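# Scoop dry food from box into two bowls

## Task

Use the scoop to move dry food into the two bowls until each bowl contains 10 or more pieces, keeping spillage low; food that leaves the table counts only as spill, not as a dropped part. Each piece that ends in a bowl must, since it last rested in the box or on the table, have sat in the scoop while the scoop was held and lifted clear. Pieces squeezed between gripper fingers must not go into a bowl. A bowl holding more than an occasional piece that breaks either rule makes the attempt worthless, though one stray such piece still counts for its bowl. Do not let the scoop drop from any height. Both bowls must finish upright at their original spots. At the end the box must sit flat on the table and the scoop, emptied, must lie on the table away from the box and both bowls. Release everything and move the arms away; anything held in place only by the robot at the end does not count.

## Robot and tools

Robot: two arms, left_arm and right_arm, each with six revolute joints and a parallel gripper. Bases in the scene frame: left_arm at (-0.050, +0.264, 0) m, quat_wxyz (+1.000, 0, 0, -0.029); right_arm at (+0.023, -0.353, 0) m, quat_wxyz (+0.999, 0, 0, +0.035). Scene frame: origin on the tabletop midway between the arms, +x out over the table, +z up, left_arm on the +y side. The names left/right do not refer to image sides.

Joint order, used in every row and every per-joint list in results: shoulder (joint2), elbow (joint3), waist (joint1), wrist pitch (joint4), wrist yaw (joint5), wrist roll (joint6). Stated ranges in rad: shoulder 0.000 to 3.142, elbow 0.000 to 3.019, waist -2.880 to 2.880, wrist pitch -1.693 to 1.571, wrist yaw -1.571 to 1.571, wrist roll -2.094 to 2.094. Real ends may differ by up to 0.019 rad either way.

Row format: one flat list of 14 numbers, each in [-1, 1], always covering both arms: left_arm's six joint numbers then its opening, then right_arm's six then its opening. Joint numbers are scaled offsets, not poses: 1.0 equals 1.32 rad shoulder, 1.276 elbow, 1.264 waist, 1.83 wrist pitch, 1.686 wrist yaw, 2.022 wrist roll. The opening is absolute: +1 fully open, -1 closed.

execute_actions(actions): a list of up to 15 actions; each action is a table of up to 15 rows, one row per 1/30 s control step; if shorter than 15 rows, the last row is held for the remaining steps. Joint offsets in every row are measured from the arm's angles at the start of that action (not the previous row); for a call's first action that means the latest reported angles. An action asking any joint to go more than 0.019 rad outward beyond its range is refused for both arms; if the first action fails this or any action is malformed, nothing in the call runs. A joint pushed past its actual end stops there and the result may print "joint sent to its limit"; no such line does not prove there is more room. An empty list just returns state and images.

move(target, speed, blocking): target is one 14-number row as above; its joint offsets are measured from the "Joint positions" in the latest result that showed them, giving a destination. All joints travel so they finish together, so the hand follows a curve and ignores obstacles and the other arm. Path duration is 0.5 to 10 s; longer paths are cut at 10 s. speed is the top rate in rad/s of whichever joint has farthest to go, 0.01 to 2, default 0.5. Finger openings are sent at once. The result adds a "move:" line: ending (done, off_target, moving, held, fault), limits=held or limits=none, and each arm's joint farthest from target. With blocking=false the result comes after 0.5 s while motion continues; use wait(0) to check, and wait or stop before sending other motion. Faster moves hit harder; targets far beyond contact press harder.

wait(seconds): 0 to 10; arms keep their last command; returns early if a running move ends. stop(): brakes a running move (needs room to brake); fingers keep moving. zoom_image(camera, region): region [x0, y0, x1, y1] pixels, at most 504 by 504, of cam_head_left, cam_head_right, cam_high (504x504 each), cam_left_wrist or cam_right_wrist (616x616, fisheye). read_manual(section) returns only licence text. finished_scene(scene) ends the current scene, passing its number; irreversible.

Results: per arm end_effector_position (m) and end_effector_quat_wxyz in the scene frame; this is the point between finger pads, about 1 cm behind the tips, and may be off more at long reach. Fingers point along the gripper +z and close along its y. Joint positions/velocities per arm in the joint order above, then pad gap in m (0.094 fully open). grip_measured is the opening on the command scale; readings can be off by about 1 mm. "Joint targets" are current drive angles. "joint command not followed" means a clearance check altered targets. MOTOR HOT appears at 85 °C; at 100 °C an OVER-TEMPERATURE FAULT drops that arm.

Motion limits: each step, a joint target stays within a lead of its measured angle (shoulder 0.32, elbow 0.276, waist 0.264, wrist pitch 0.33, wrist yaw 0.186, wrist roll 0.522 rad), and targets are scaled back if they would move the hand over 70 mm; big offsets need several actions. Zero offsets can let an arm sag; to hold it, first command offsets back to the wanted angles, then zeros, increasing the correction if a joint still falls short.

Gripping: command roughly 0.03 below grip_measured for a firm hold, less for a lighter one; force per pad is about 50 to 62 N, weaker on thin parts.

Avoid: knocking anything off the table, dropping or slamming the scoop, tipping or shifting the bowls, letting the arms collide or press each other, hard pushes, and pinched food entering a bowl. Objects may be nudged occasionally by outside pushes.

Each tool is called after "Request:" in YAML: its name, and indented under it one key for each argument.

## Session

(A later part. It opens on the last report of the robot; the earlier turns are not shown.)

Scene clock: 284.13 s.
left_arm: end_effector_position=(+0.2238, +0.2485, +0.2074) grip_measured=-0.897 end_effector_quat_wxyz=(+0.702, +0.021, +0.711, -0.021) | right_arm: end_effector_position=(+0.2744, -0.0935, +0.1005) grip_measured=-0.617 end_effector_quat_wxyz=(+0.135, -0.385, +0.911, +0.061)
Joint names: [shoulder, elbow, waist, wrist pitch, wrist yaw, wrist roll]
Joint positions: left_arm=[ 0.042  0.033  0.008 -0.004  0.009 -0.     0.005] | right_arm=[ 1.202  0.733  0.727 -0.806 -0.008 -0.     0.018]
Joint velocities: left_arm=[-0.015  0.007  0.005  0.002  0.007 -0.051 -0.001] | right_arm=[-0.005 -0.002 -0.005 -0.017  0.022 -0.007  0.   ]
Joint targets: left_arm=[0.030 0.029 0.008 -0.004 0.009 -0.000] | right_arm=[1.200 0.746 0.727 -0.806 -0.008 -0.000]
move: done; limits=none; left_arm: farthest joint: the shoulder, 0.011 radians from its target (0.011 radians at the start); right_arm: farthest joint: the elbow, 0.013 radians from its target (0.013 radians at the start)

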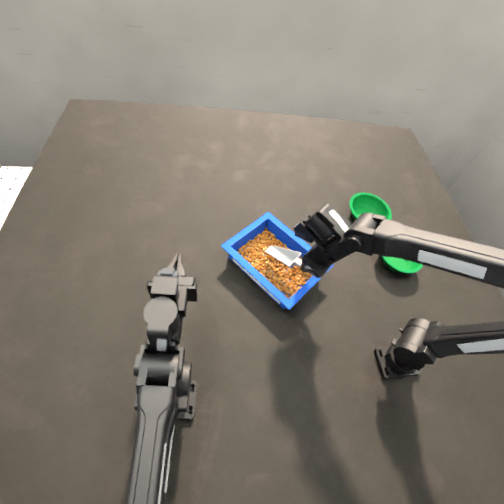

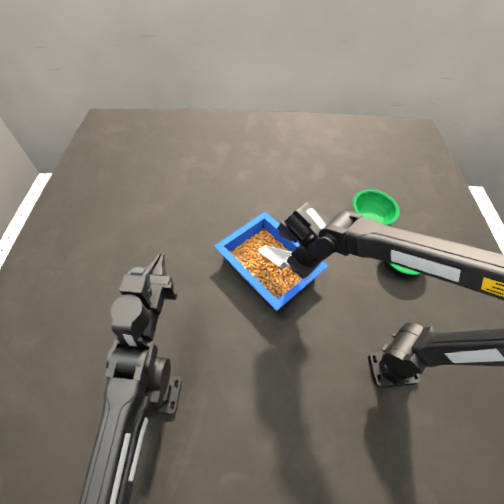

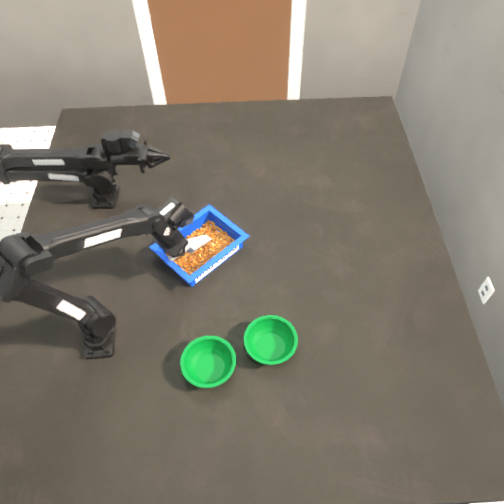

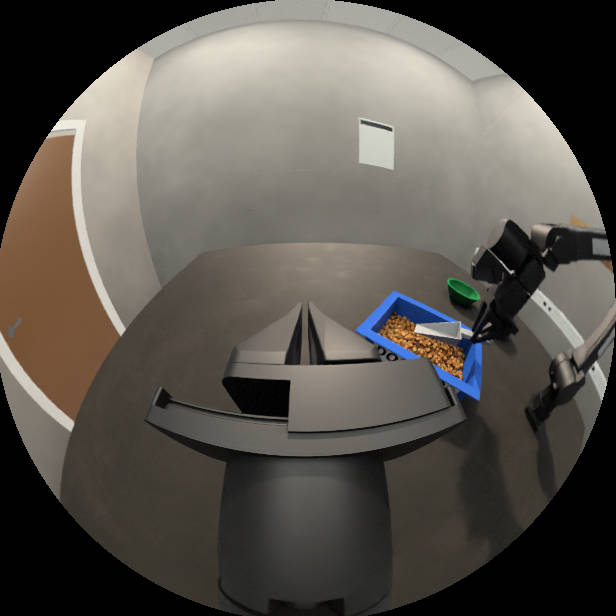

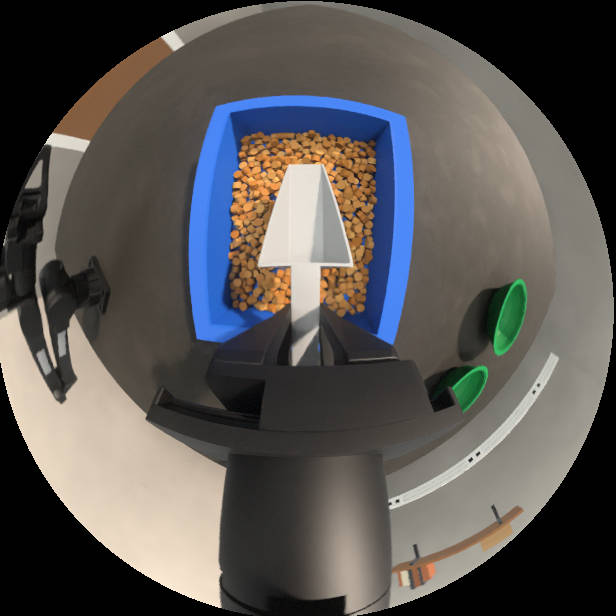

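Request:
move:
  target: [-0.009,-0.003,0,0,0,0,-0.9,0.119,0.2214,0,-0.270,0,0,-0.65]
  speed: 0.35

Request:
zoom_image:
  camera: "cam_left_wrist"
  region: [370,270,520,380]

Scene clock: 289.03 s.
left_arm: end_effector_position=(+0.2238, +0.2485, +0.2074) grip_measured=-0.897 end_effector_quat_wxyz=(+0.702, +0.021, +0.711, -0.021) | right_arm: end_effector_position=(+0.2579, -0.1104, +0.1303) grip_measured=-0.617 end_effector_quat_wxyz=(-0.041, -0.388, +0.921, -0.013)
Joint names: [shoulder, elbow, waist, wrist pitch, wrist yaw, wrist roll]
Joint positions: left_arm=[ 0.042  0.033  0.008 -0.004  0.009 -0.     0.005] | right_arm=[ 1.345  0.971  0.727 -1.283 -0.008 -0.     0.018]
Joint velocities: left_arm=[-0.005  0.007 -0.005  0.007 -0.037 -0.022 -0.   ] | right_arm=[ 0.005 -0.017  0.005  0.012 -0.007  0.051 -0.   ]
Joint targets: left_arm=[0.030 0.029 0.008 -0.004 0.009 -0.000] | right_arm=[1.359 1.015 0.727 -1.300 -0.008 -0.000]
move: off_target (right_arm); limits=none; left_arm: farthest joint: the shoulder, 0.011 radians from its target (0.011 radians at the start); right_arm: farthest joint: the elbow, 0.045 radians from its target (0.283 radians at the start)

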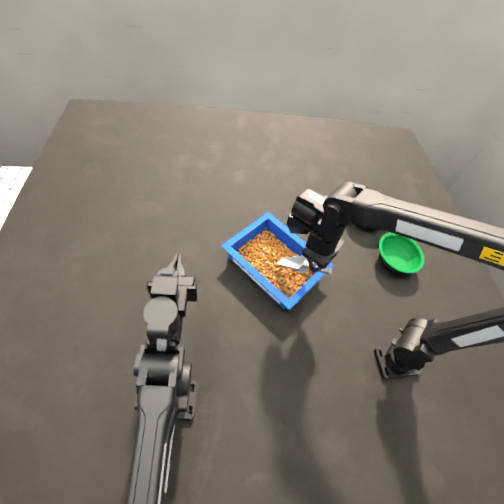

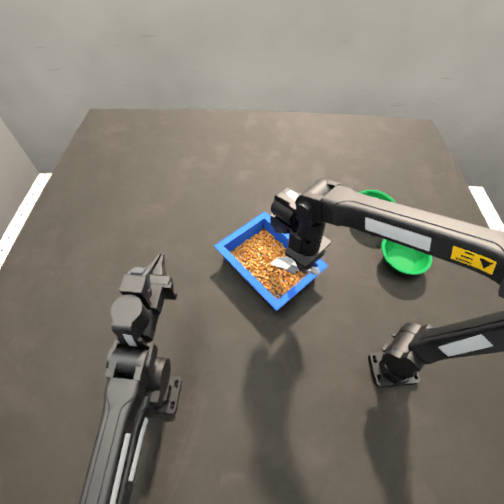

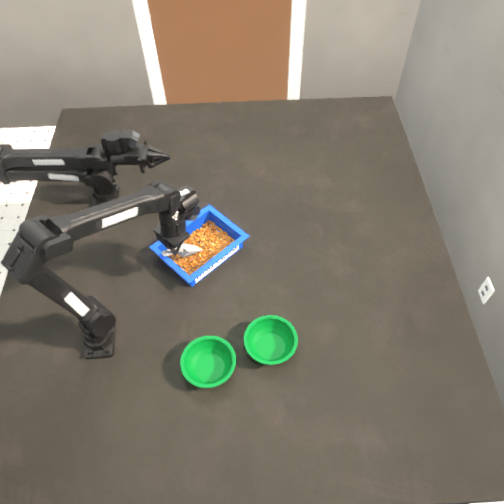

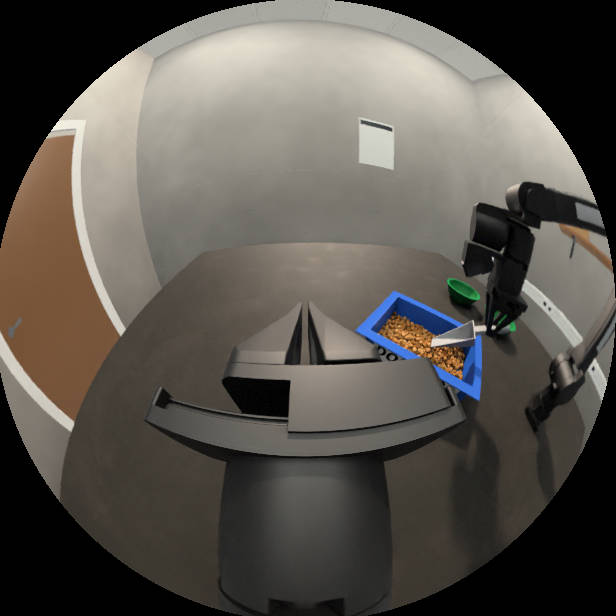

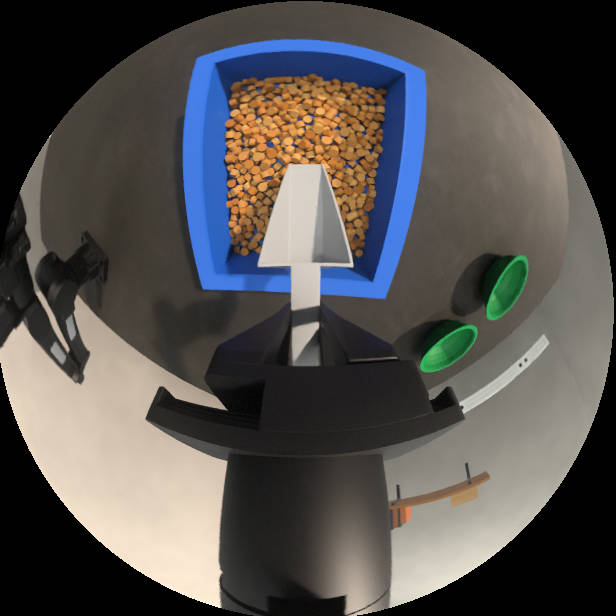

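Region (370, 270, 520, 380) of cam_left_wrist's 616x616 image, scaled by 3.360, with more detail than that image has; it fills the top 370 rows of this view, and the rest is white.

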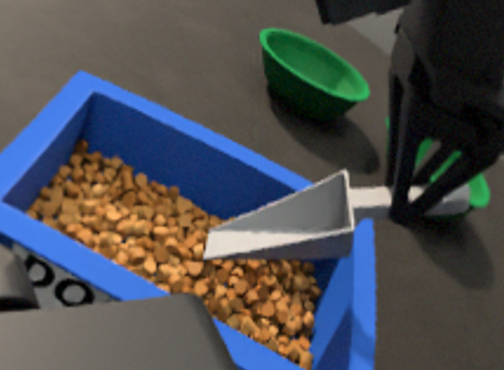

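Request:
move:
  target: [-0.009,-0.003,0,0,0,0,-0.9,0.0455,-0.0298,0,0.0743,0,0,-0.65]
  speed: 0.12

Request:
zoom_image:
  camera: "cam_left_wrist"
  region: [370,270,520,380]

Request:
zoom_image:
  camera: "cam_right_wrist"
  region: [210,70,410,310]

Scene clock: 297.77 s.
left_arm: end_effector_position=(+0.2238, +0.2485, +0.2074) grip_measured=-0.897 end_effector_quat_wxyz=(+0.702, +0.021, +0.711, -0.021) | right_arm: end_effector_position=(+0.2679, -0.1002, +0.1016) grip_measured=-0.617 end_effector_quat_wxyz=(-0.025, -0.388, +0.921, -0.006)
Joint names: [shoulder, elbow, waist, wrist pitch, wrist yaw, wrist roll]
Joint positions: left_arm=[ 0.042  0.033  0.008 -0.004  0.009 -0.     0.005] | right_arm=[ 1.392  0.936  0.727 -1.165 -0.008 -0.     0.018]
Joint velocities: left_arm=[-0.005 -0.007 -0.005  0.002  0.007  0.022  0.002] | right_arm=[-0.005  0.002 -0.005  0.012 -0.066  0.037 -0.   ]
Joint targets: left_arm=[0.030 0.029 0.008 -0.004 0.009 -0.000] | right_arm=[1.405 0.933 0.727 -1.147 -0.008 -0.000]
move: done; limits=none; left_arm: farthest joint: the shoulder, 0.011 radians from its target (0.011 radians at the start); right_arm: farthest joint: the wrist pitch, 0.018 radians from its target (0.136 radians at the start)

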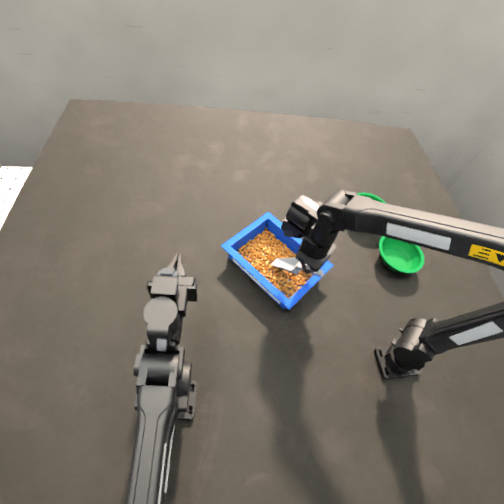

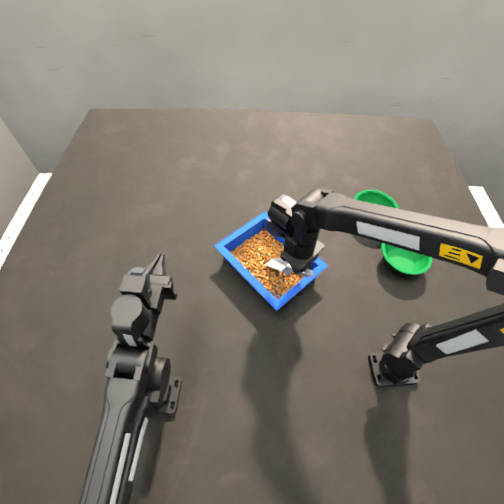

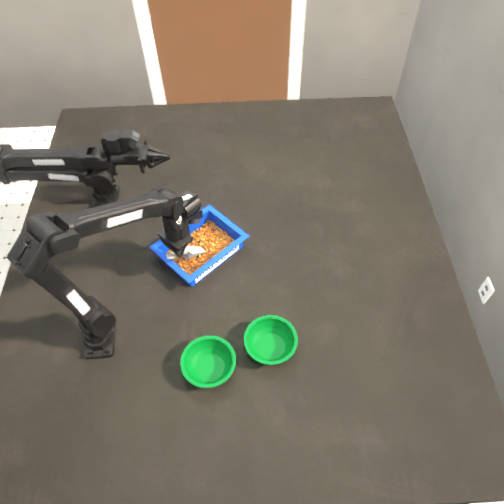

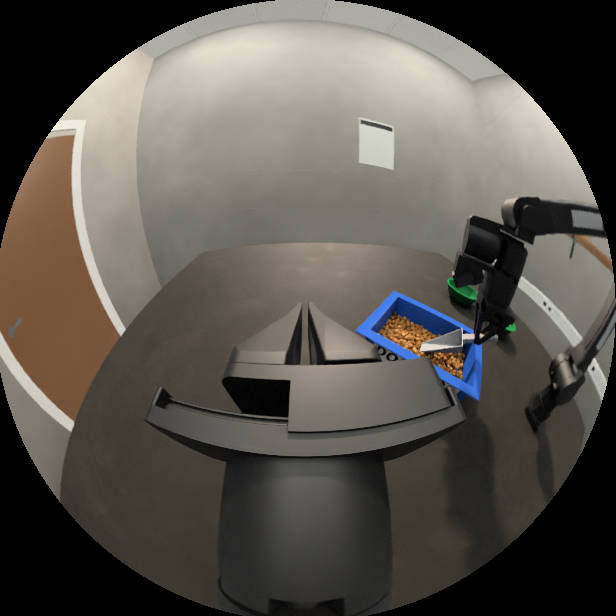

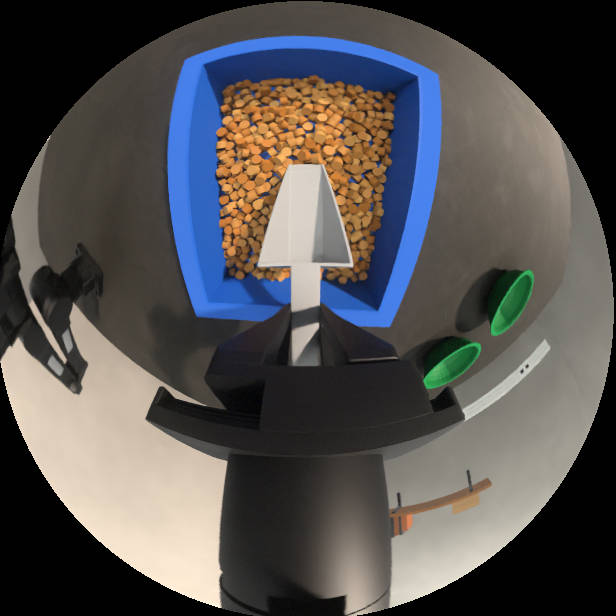

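Region (370, 270, 520, 380) of cam_left_wrist's 616x616 image, scaled by 3.360, with more detail than that image has; it fills the top 370 rows of this view, and the rest is white.

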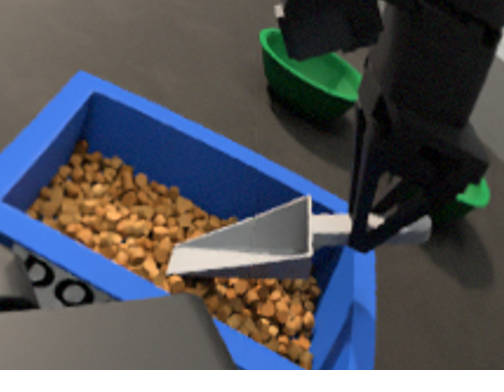

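Region (210, 70, 410, 310) of cam_right_wrist's 616x616 image, scaled by 2.100, with more detail than that image has.

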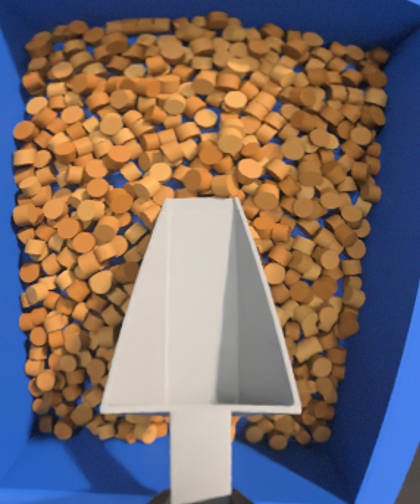

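Request:
move:
  target: [-0.009,-0.003,0,0,0,0,-0.9,0.0235,-0.002,0,0.0194,0,0,-0.65]
  speed: 0.07

Request:
zoom_image:
  camera: "cam_left_wrist"
  region: [390,300,490,375]

Request:
zoom_image:
  camera: "cam_right_wrist"
  region: [250,110,370,250]

Scene clock: 328.33 s.
left_arm: end_effector_position=(+0.2238, +0.2485, +0.2074) grip_measured=-0.897 end_effector_quat_wxyz=(+0.702, +0.021, +0.711, -0.021) | right_arm: end_effector_position=(+0.2713, -0.0967, +0.0980) grip_measured=-0.617 end_effector_quat_wxyz=(-0.020, -0.388, +0.921, -0.004)
Joint names: [shoulder, elbow, waist, wrist pitch, wrist yaw, wrist roll]
Joint positions: left_arm=[ 0.042  0.033  0.008 -0.004  0.009 -0.     0.005] | right_arm=[ 1.402  0.936  0.727 -1.144 -0.008 -0.     0.018]
Joint velocities: left_arm=[-0.005 -0.002 -0.005 -0.022 -0.007 -0.022 -0.   ] | right_arm=[-0.005 -0.002  0.005 -0.042  0.007 -0.037  0.001]
Joint targets: left_arm=[0.030 0.029 0.008 -0.004 0.009 -0.000] | right_arm=[1.423 0.933 0.727 -1.130 -0.008 -0.000]
move: off_target (right_arm); limits=none; left_arm: farthest joint: the shoulder, 0.011 radians from its target (0.011 radians at the start); right_arm: farthest joint: the shoulder, 0.021 radians from its target (0.031 radians at the start)

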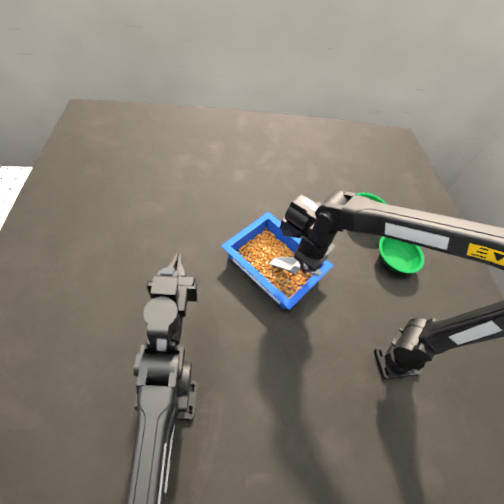

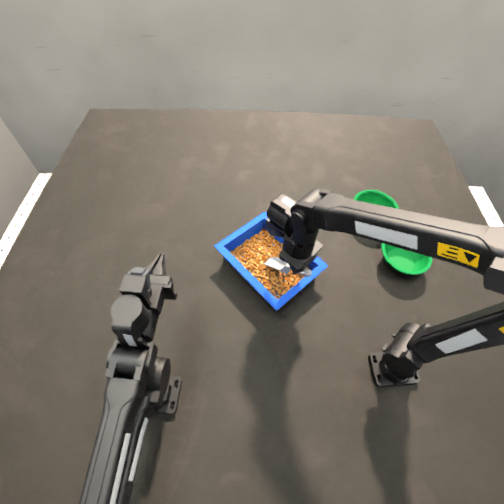

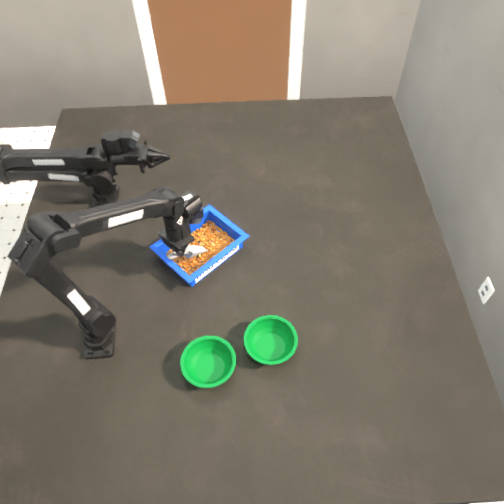

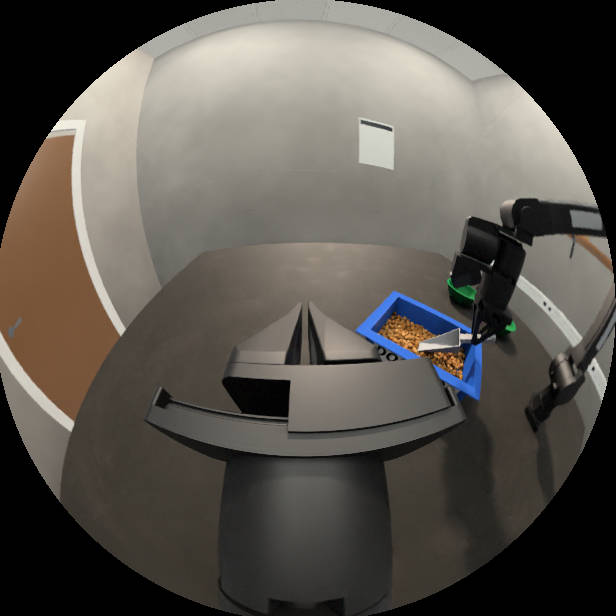

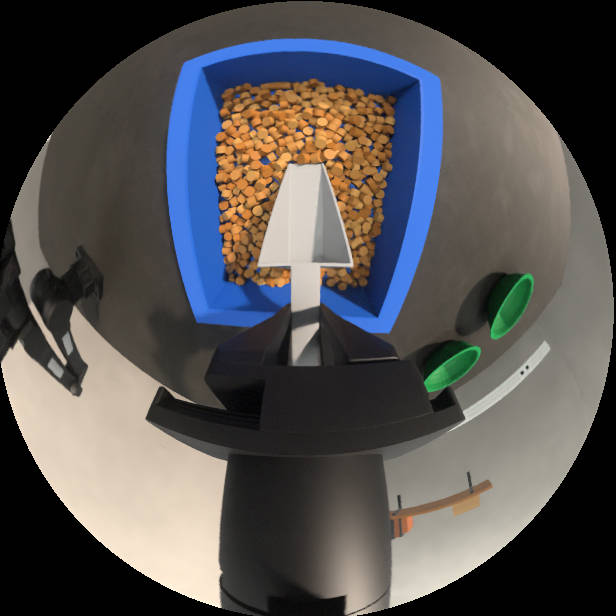

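Region (390, 300, 490, 375) of cam_left_wrist's 616x616 image, scaled by 5.040, with more detail than that image has; it fills the top 378 rows of this view, and the rest is white.

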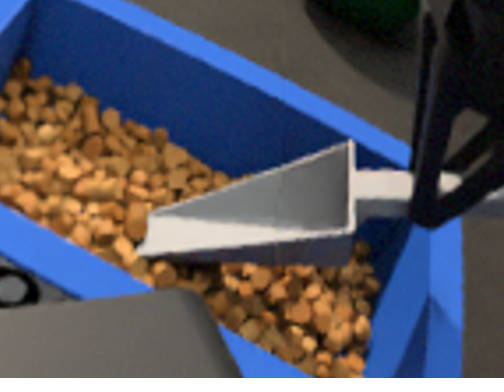

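Region (250, 110, 370, 250) of cam_right_wrist's 616x616 image, scaled by 3.600, with more detail than that image has; it fills the left 432 columns of this view, and the rest is white.

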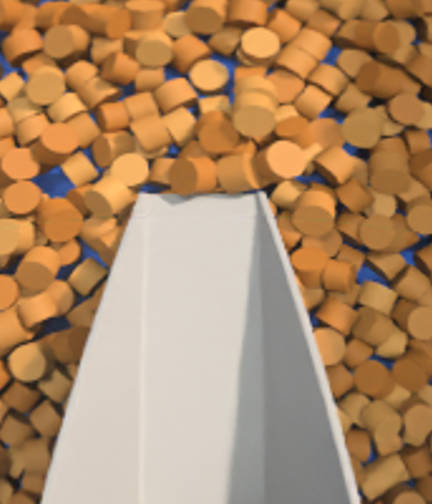

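Request:
move:
  target: [-0.009,-0.003,0,0,0,0,-0.9,-0.0288,-0.076,0,0.1437,0,0,-0.65]
  speed: 0.13

Request:
zoom_image:
  camera: "cam_right_wrist"
  region: [210,70,410,310]

Scene clock: 346.03 s.
left_arm: end_effector_position=(+0.2238, +0.2485, +0.2074) grip_measured=-0.897 end_effector_quat_wxyz=(+0.702, +0.021, +0.711, -0.021) | right_arm: end_effector_position=(+0.2854, -0.0823, +0.0782) grip_measured=-0.617 end_effector_quat_wxyz=(+0.061, -0.388, +0.919, +0.030)
Joint names: [shoulder, elbow, waist, wrist pitch, wrist yaw, wrist roll]
Joint positions: left_arm=[ 0.042  0.033  0.008 -0.004  0.009 -0.     0.005] | right_arm=[ 1.373  0.842  0.727 -0.904 -0.008 -0.     0.018]
Joint velocities: left_arm=[-0.005  0.002 -0.005 -0.012 -0.037  0.051 -0.   ] | right_arm=[-0.005 -0.027 -0.024 -0.027  0.022 -0.007 -0.001]
Joint targets: left_arm=[0.030 0.029 0.008 -0.004 0.009 -0.000] | right_arm=[1.364 0.839 0.727 -0.882 -0.008 -0.000]
move: off_target (right_arm); limits=none; left_arm: farthest joint: the shoulder, 0.011 radians from its target (0.011 radians at the start); right_arm: farthest joint: the wrist pitch, 0.023 radians from its target (0.263 radians at the start)

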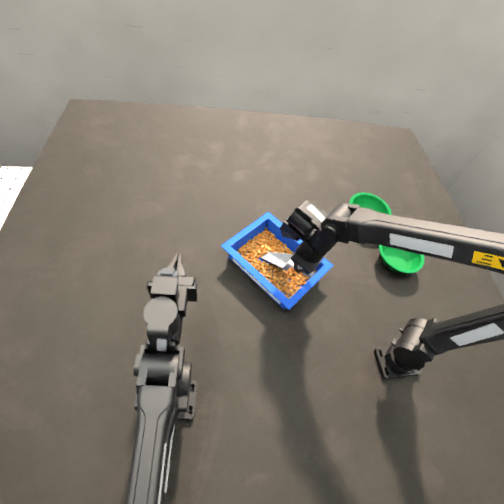

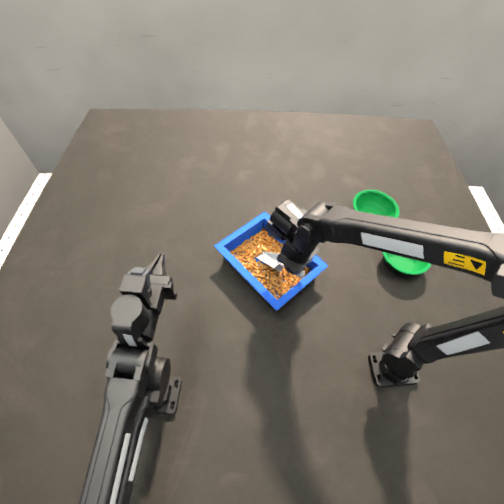

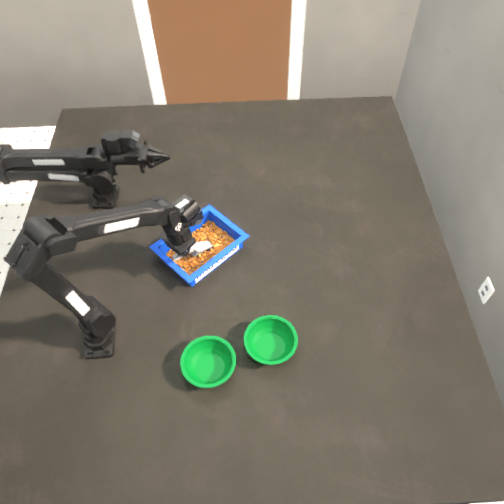

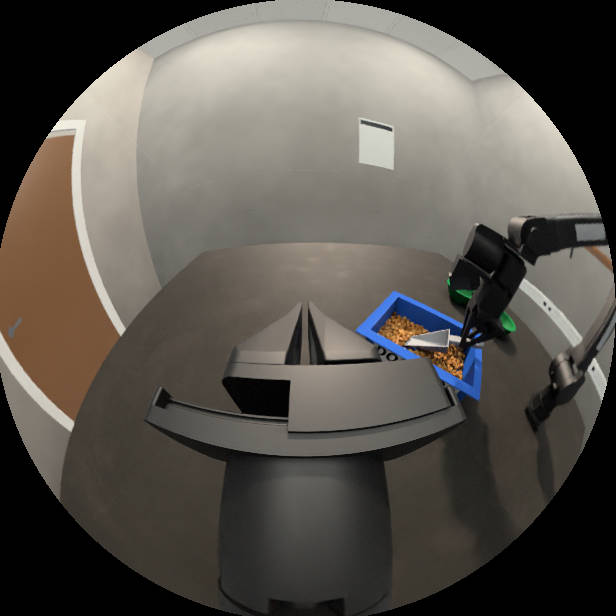

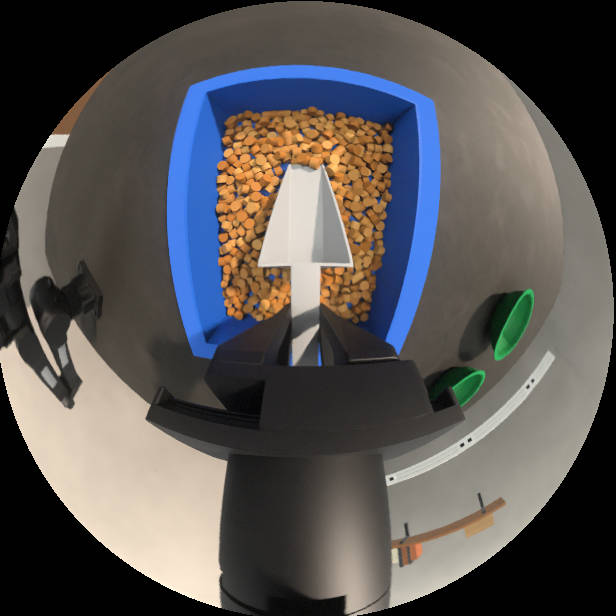

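Region (210, 70, 410, 310) of cam_right_wrist's 616x616 image, scaled by 2.100, with more detail than that image has.

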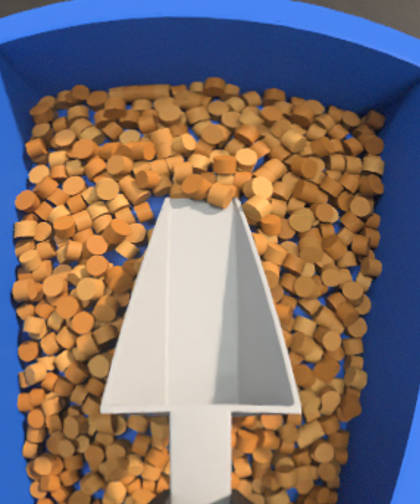

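Request:
execute_actions:
  actions: []

Scene clock: 360.77 s.
left_arm: end_effector_position=(+0.2238, +0.2485, +0.2074) grip_measured=-0.897 end_effector_quat_wxyz=(+0.702, +0.021, +0.711, -0.021) | right_arm: end_effector_position=(+0.2854, -0.0823, +0.0782) grip_measured=-0.617 end_effector_quat_wxyz=(+0.061, -0.388, +0.919, +0.030)
Joint names: [shoulder, elbow, waist, wrist pitch, wrist yaw, wrist roll]
Joint positions: left_arm=[ 0.042  0.033  0.008 -0.004  0.009 -0.     0.005] | right_arm=[ 1.373  0.842  0.727 -0.904 -0.008 -0.     0.018]
Joint velocities: left_arm=[ 0.005 -0.002 -0.005  0.012  0.007 -0.095 -0.   ] | right_arm=[ 0.015  0.002 -0.005 -0.007 -0.066 -0.007 -0.001]
Joint targets: left_arm=[0.030 0.029 0.008 -0.004 0.009 -0.000] | right_arm=[1.364 0.839 0.727 -0.882 -0.008 -0.000]

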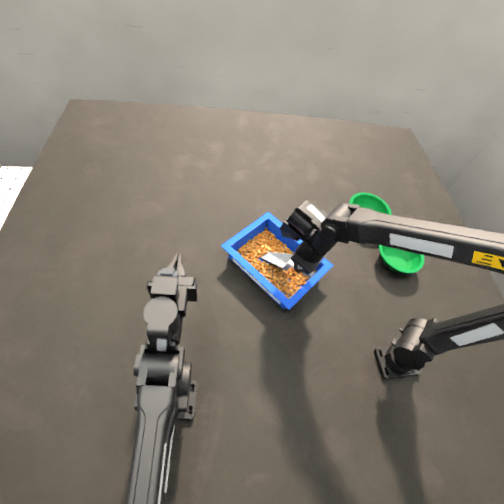

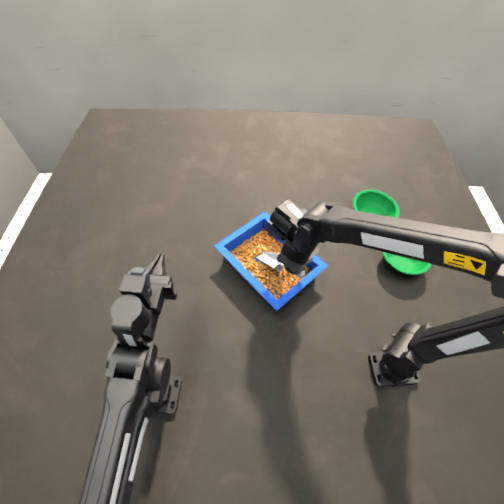

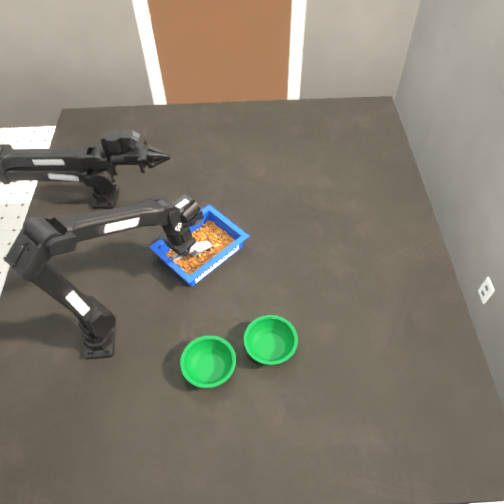

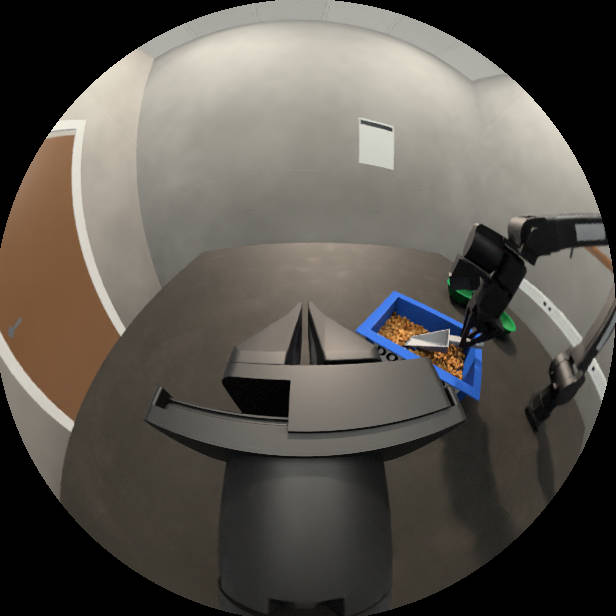

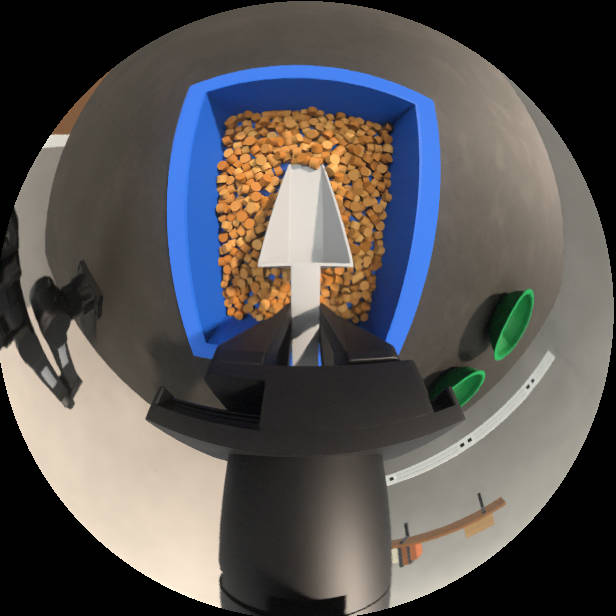

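Request:
move:
  target: [-0.009,-0.003,0,0,0,0,-0.9, 0.0432,-0.029,0,0.1322,0.004,0,-0.65]
  speed: 0.13

Request:
zoom_image:
  camera: "cam_right_wrist"
  region: [150, 50, 460, 330]

Scene clock: 365.53 s.
left_arm: end_effector_position=(+0.2238, +0.2485, +0.2074) grip_measured=-0.897 end_effector_quat_wxyz=(+0.702, +0.021, +0.711, -0.021) | right_arm: end_effector_position=(+0.3110, -0.0568, +0.0620) grip_measured=-0.617 end_effector_quat_wxyz=(+0.129, -0.385, +0.912, +0.057)
Joint names: [shoulder, elbow, waist, wrist pitch, wrist yaw, wrist roll]
Joint positions: left_arm=[ 0.042  0.033  0.008 -0.004  0.009 -0.     0.005] | right_arm=[ 1.414  0.81   0.727 -0.683 -0.005 -0.     0.018]
Joint velocities: left_arm=[-0.005 -0.002 -0.024  0.007 -0.066  0.037 -0.   ] | right_arm=[ 0.005 -0.007  0.005  0.002 -0.095  0.066 -0.   ]
Joint targets: left_arm=[0.030 0.029 0.008 -0.004 0.009 -0.000] | right_arm=[1.430 0.805 0.727 -0.662 -0.002 -0.000]
move: off_target (right_arm); limits=none; left_arm: farthest joint: the shoulder, 0.011 radians from its target (0.011 radians at the start); right_arm: farthest joint: the wrist pitch, 0.021 radians from its target (0.242 radians at the start)

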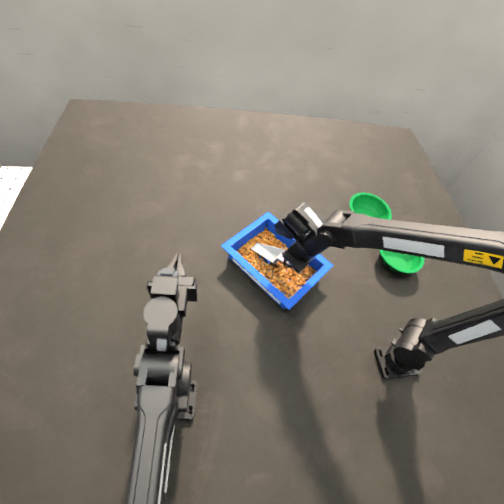

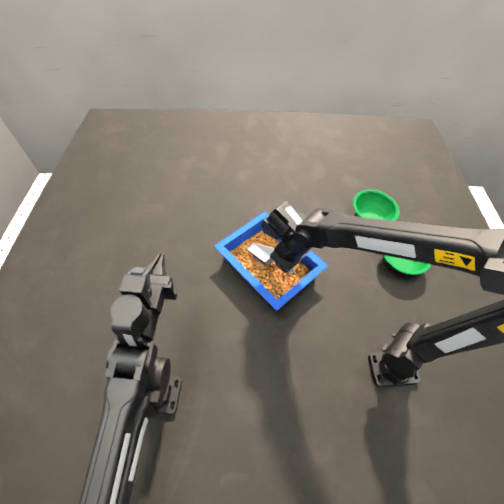

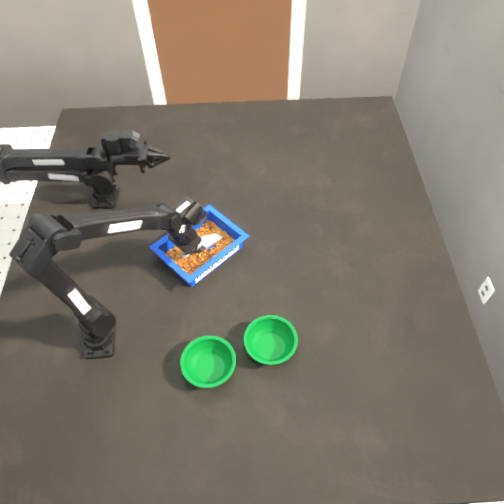

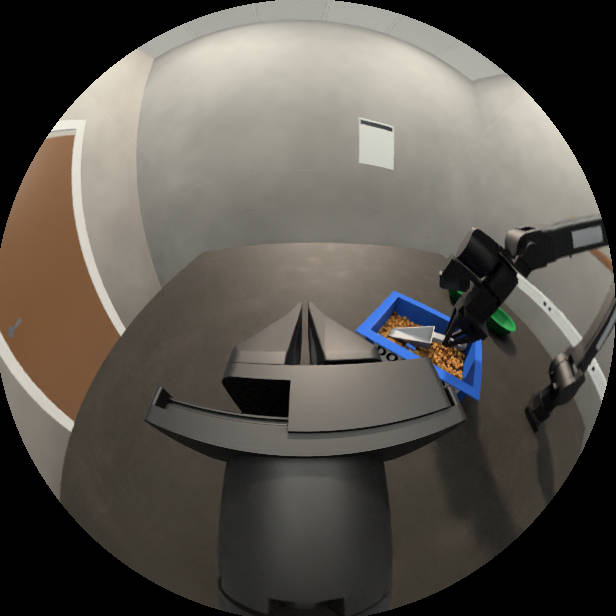

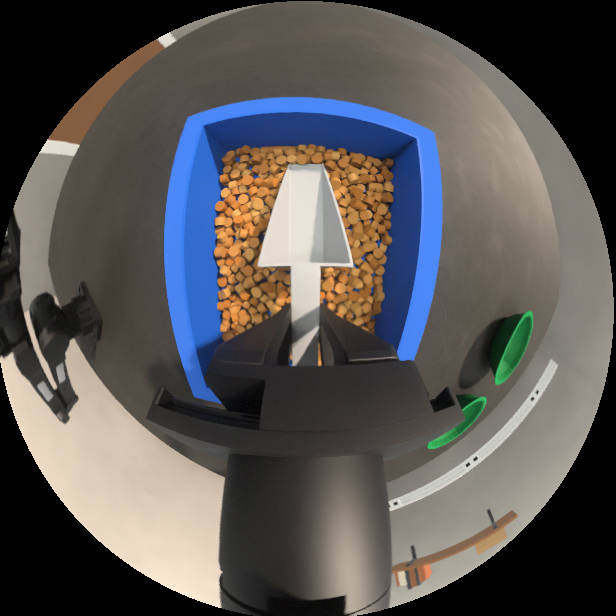

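Region (150, 50, 460, 330) of cam_right_wrist's 616x616 image, scaled by 1.626, with more detail than that image has; it fills the top 455 rows of this view, and the rest is white.

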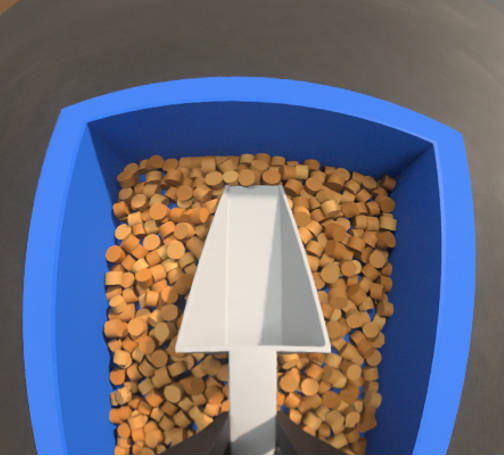

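Request:
zoom_image:
  camera: "cam_left_wrist"
  region: [350, 280, 500, 390]

Region (350, 280, 500, 390) of cam_left_wrist's 616x616 image, scaled by 3.360, with more detail than that image has; it fills the top 370 rows of this view, and the rest is white.

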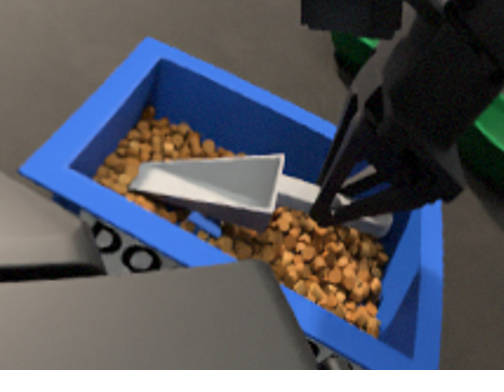

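Request:
execute_actions:
  actions:
    - [[-0.003,-0.001,0,0,0,0,-0.9, -0.012,0.008,0,0,0,0,-0.65],[-0.006,-0.002,0,0,0,0,-0.9, -0.024,0.016,0,0,0,0,-0.65],[-0.009,-0.003,0,0,0,0,-0.9, -0.036,0.024,0,0,0,0,-0.65],[-0.009,-0.003,0,0,0,0,-0.9, -0.045,0.031,0,0,0,0,-0.65]]

Scene clock: 396.87 s.
left_arm: end_effector_position=(+0.2238, +0.2485, +0.2074) grip_measured=-0.897 end_effector_quat_wxyz=(+0.702, +0.021, +0.711, -0.021) | right_arm: end_effector_position=(+0.3135, -0.0542, +0.0873) grip_measured=-0.617 end_effector_quat_wxyz=(+0.158, -0.383, +0.907, +0.069)
Joint names: [shoulder, elbow, waist, wrist pitch, wrist yaw, wrist roll]
Joint positions: left_arm=[ 0.042  0.033  0.008 -0.004  0.009 -0.     0.005] | right_arm=[ 1.35   0.81   0.727 -0.683 -0.005 -0.     0.018]
Joint velocities: left_arm=[-0.015 -0.002  0.005 -0.007 -0.051  0.037 -0.   ] | right_arm=[-0.005  0.002  0.005  0.002  0.037  0.037  0.   ]
Joint targets: left_arm=[0.030 0.029 0.008 -0.004 0.009 -0.000] | right_arm=[1.355 0.850 0.727 -0.683 -0.005 -0.000]

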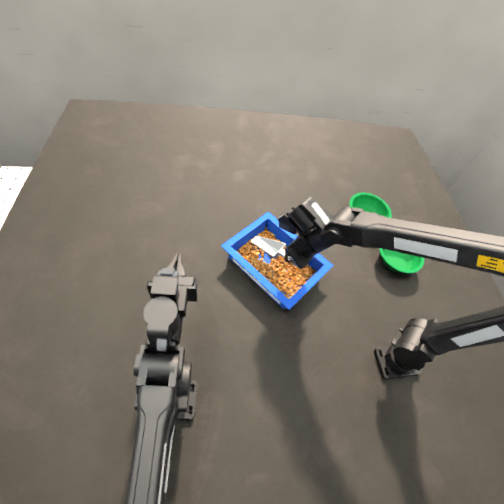

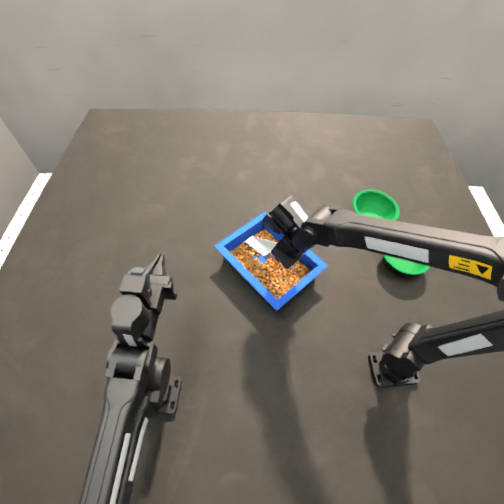

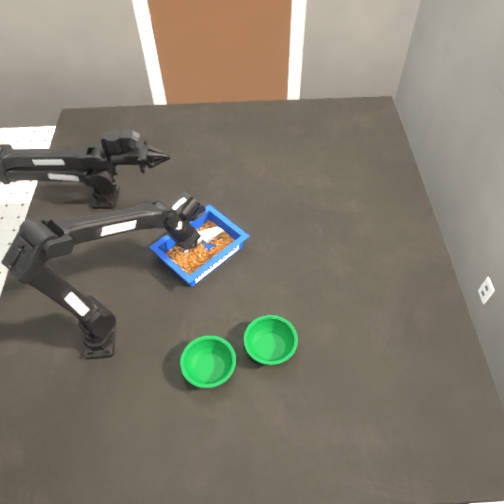

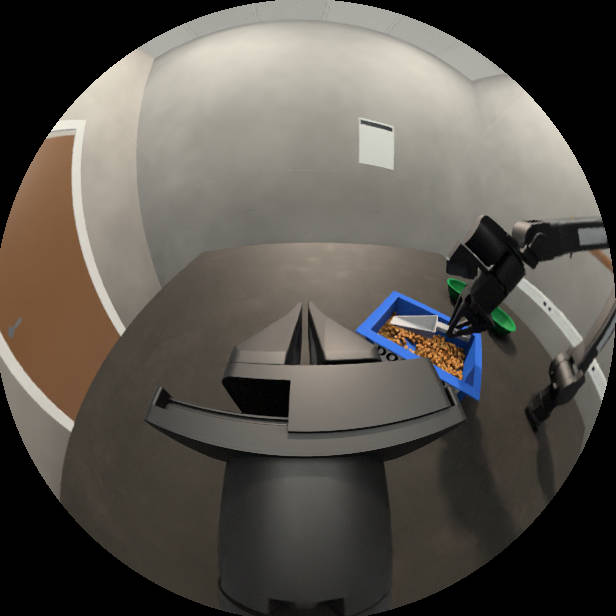

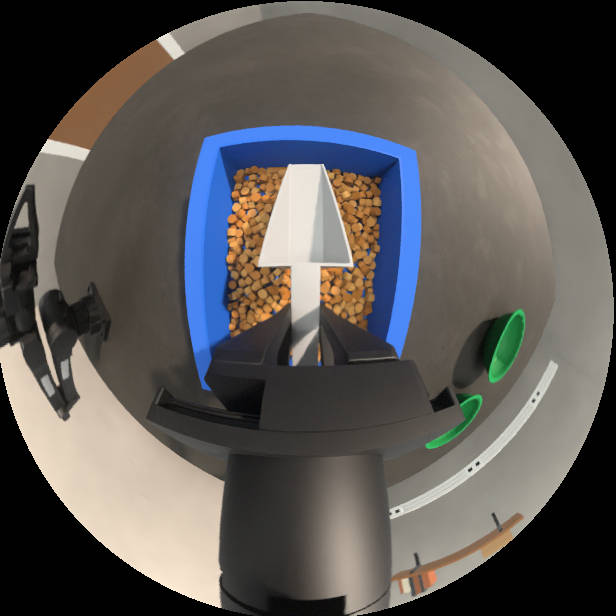

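Request:
zoom_image:
  camera: "cam_left_wrist"
  region: [350, 280, 500, 390]

Request:
zoom_image:
  camera: "cam_high"
  region: [140, 190, 260, 300]

Region (350, 280, 500, 390) of cam_left_wrist's 616x616 image, scaled by 3.360, with more detail than that image has; it fills the top 370 rows of this view, and the rest is white.

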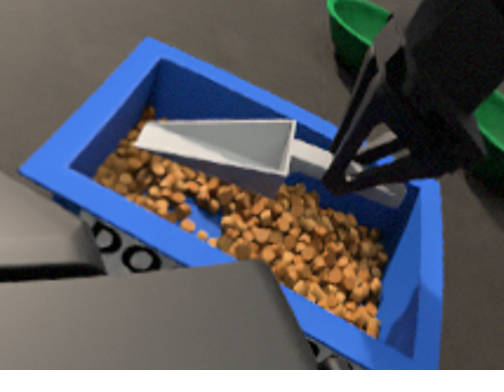

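Region (140, 190, 260, 300) of cam_high's 504x504 image, scaled by 4.200, with more detail than that image has; it fills the top 462 rows of this view, and the rest is white.

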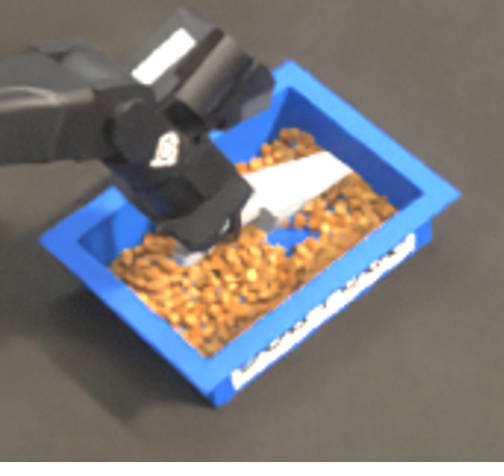

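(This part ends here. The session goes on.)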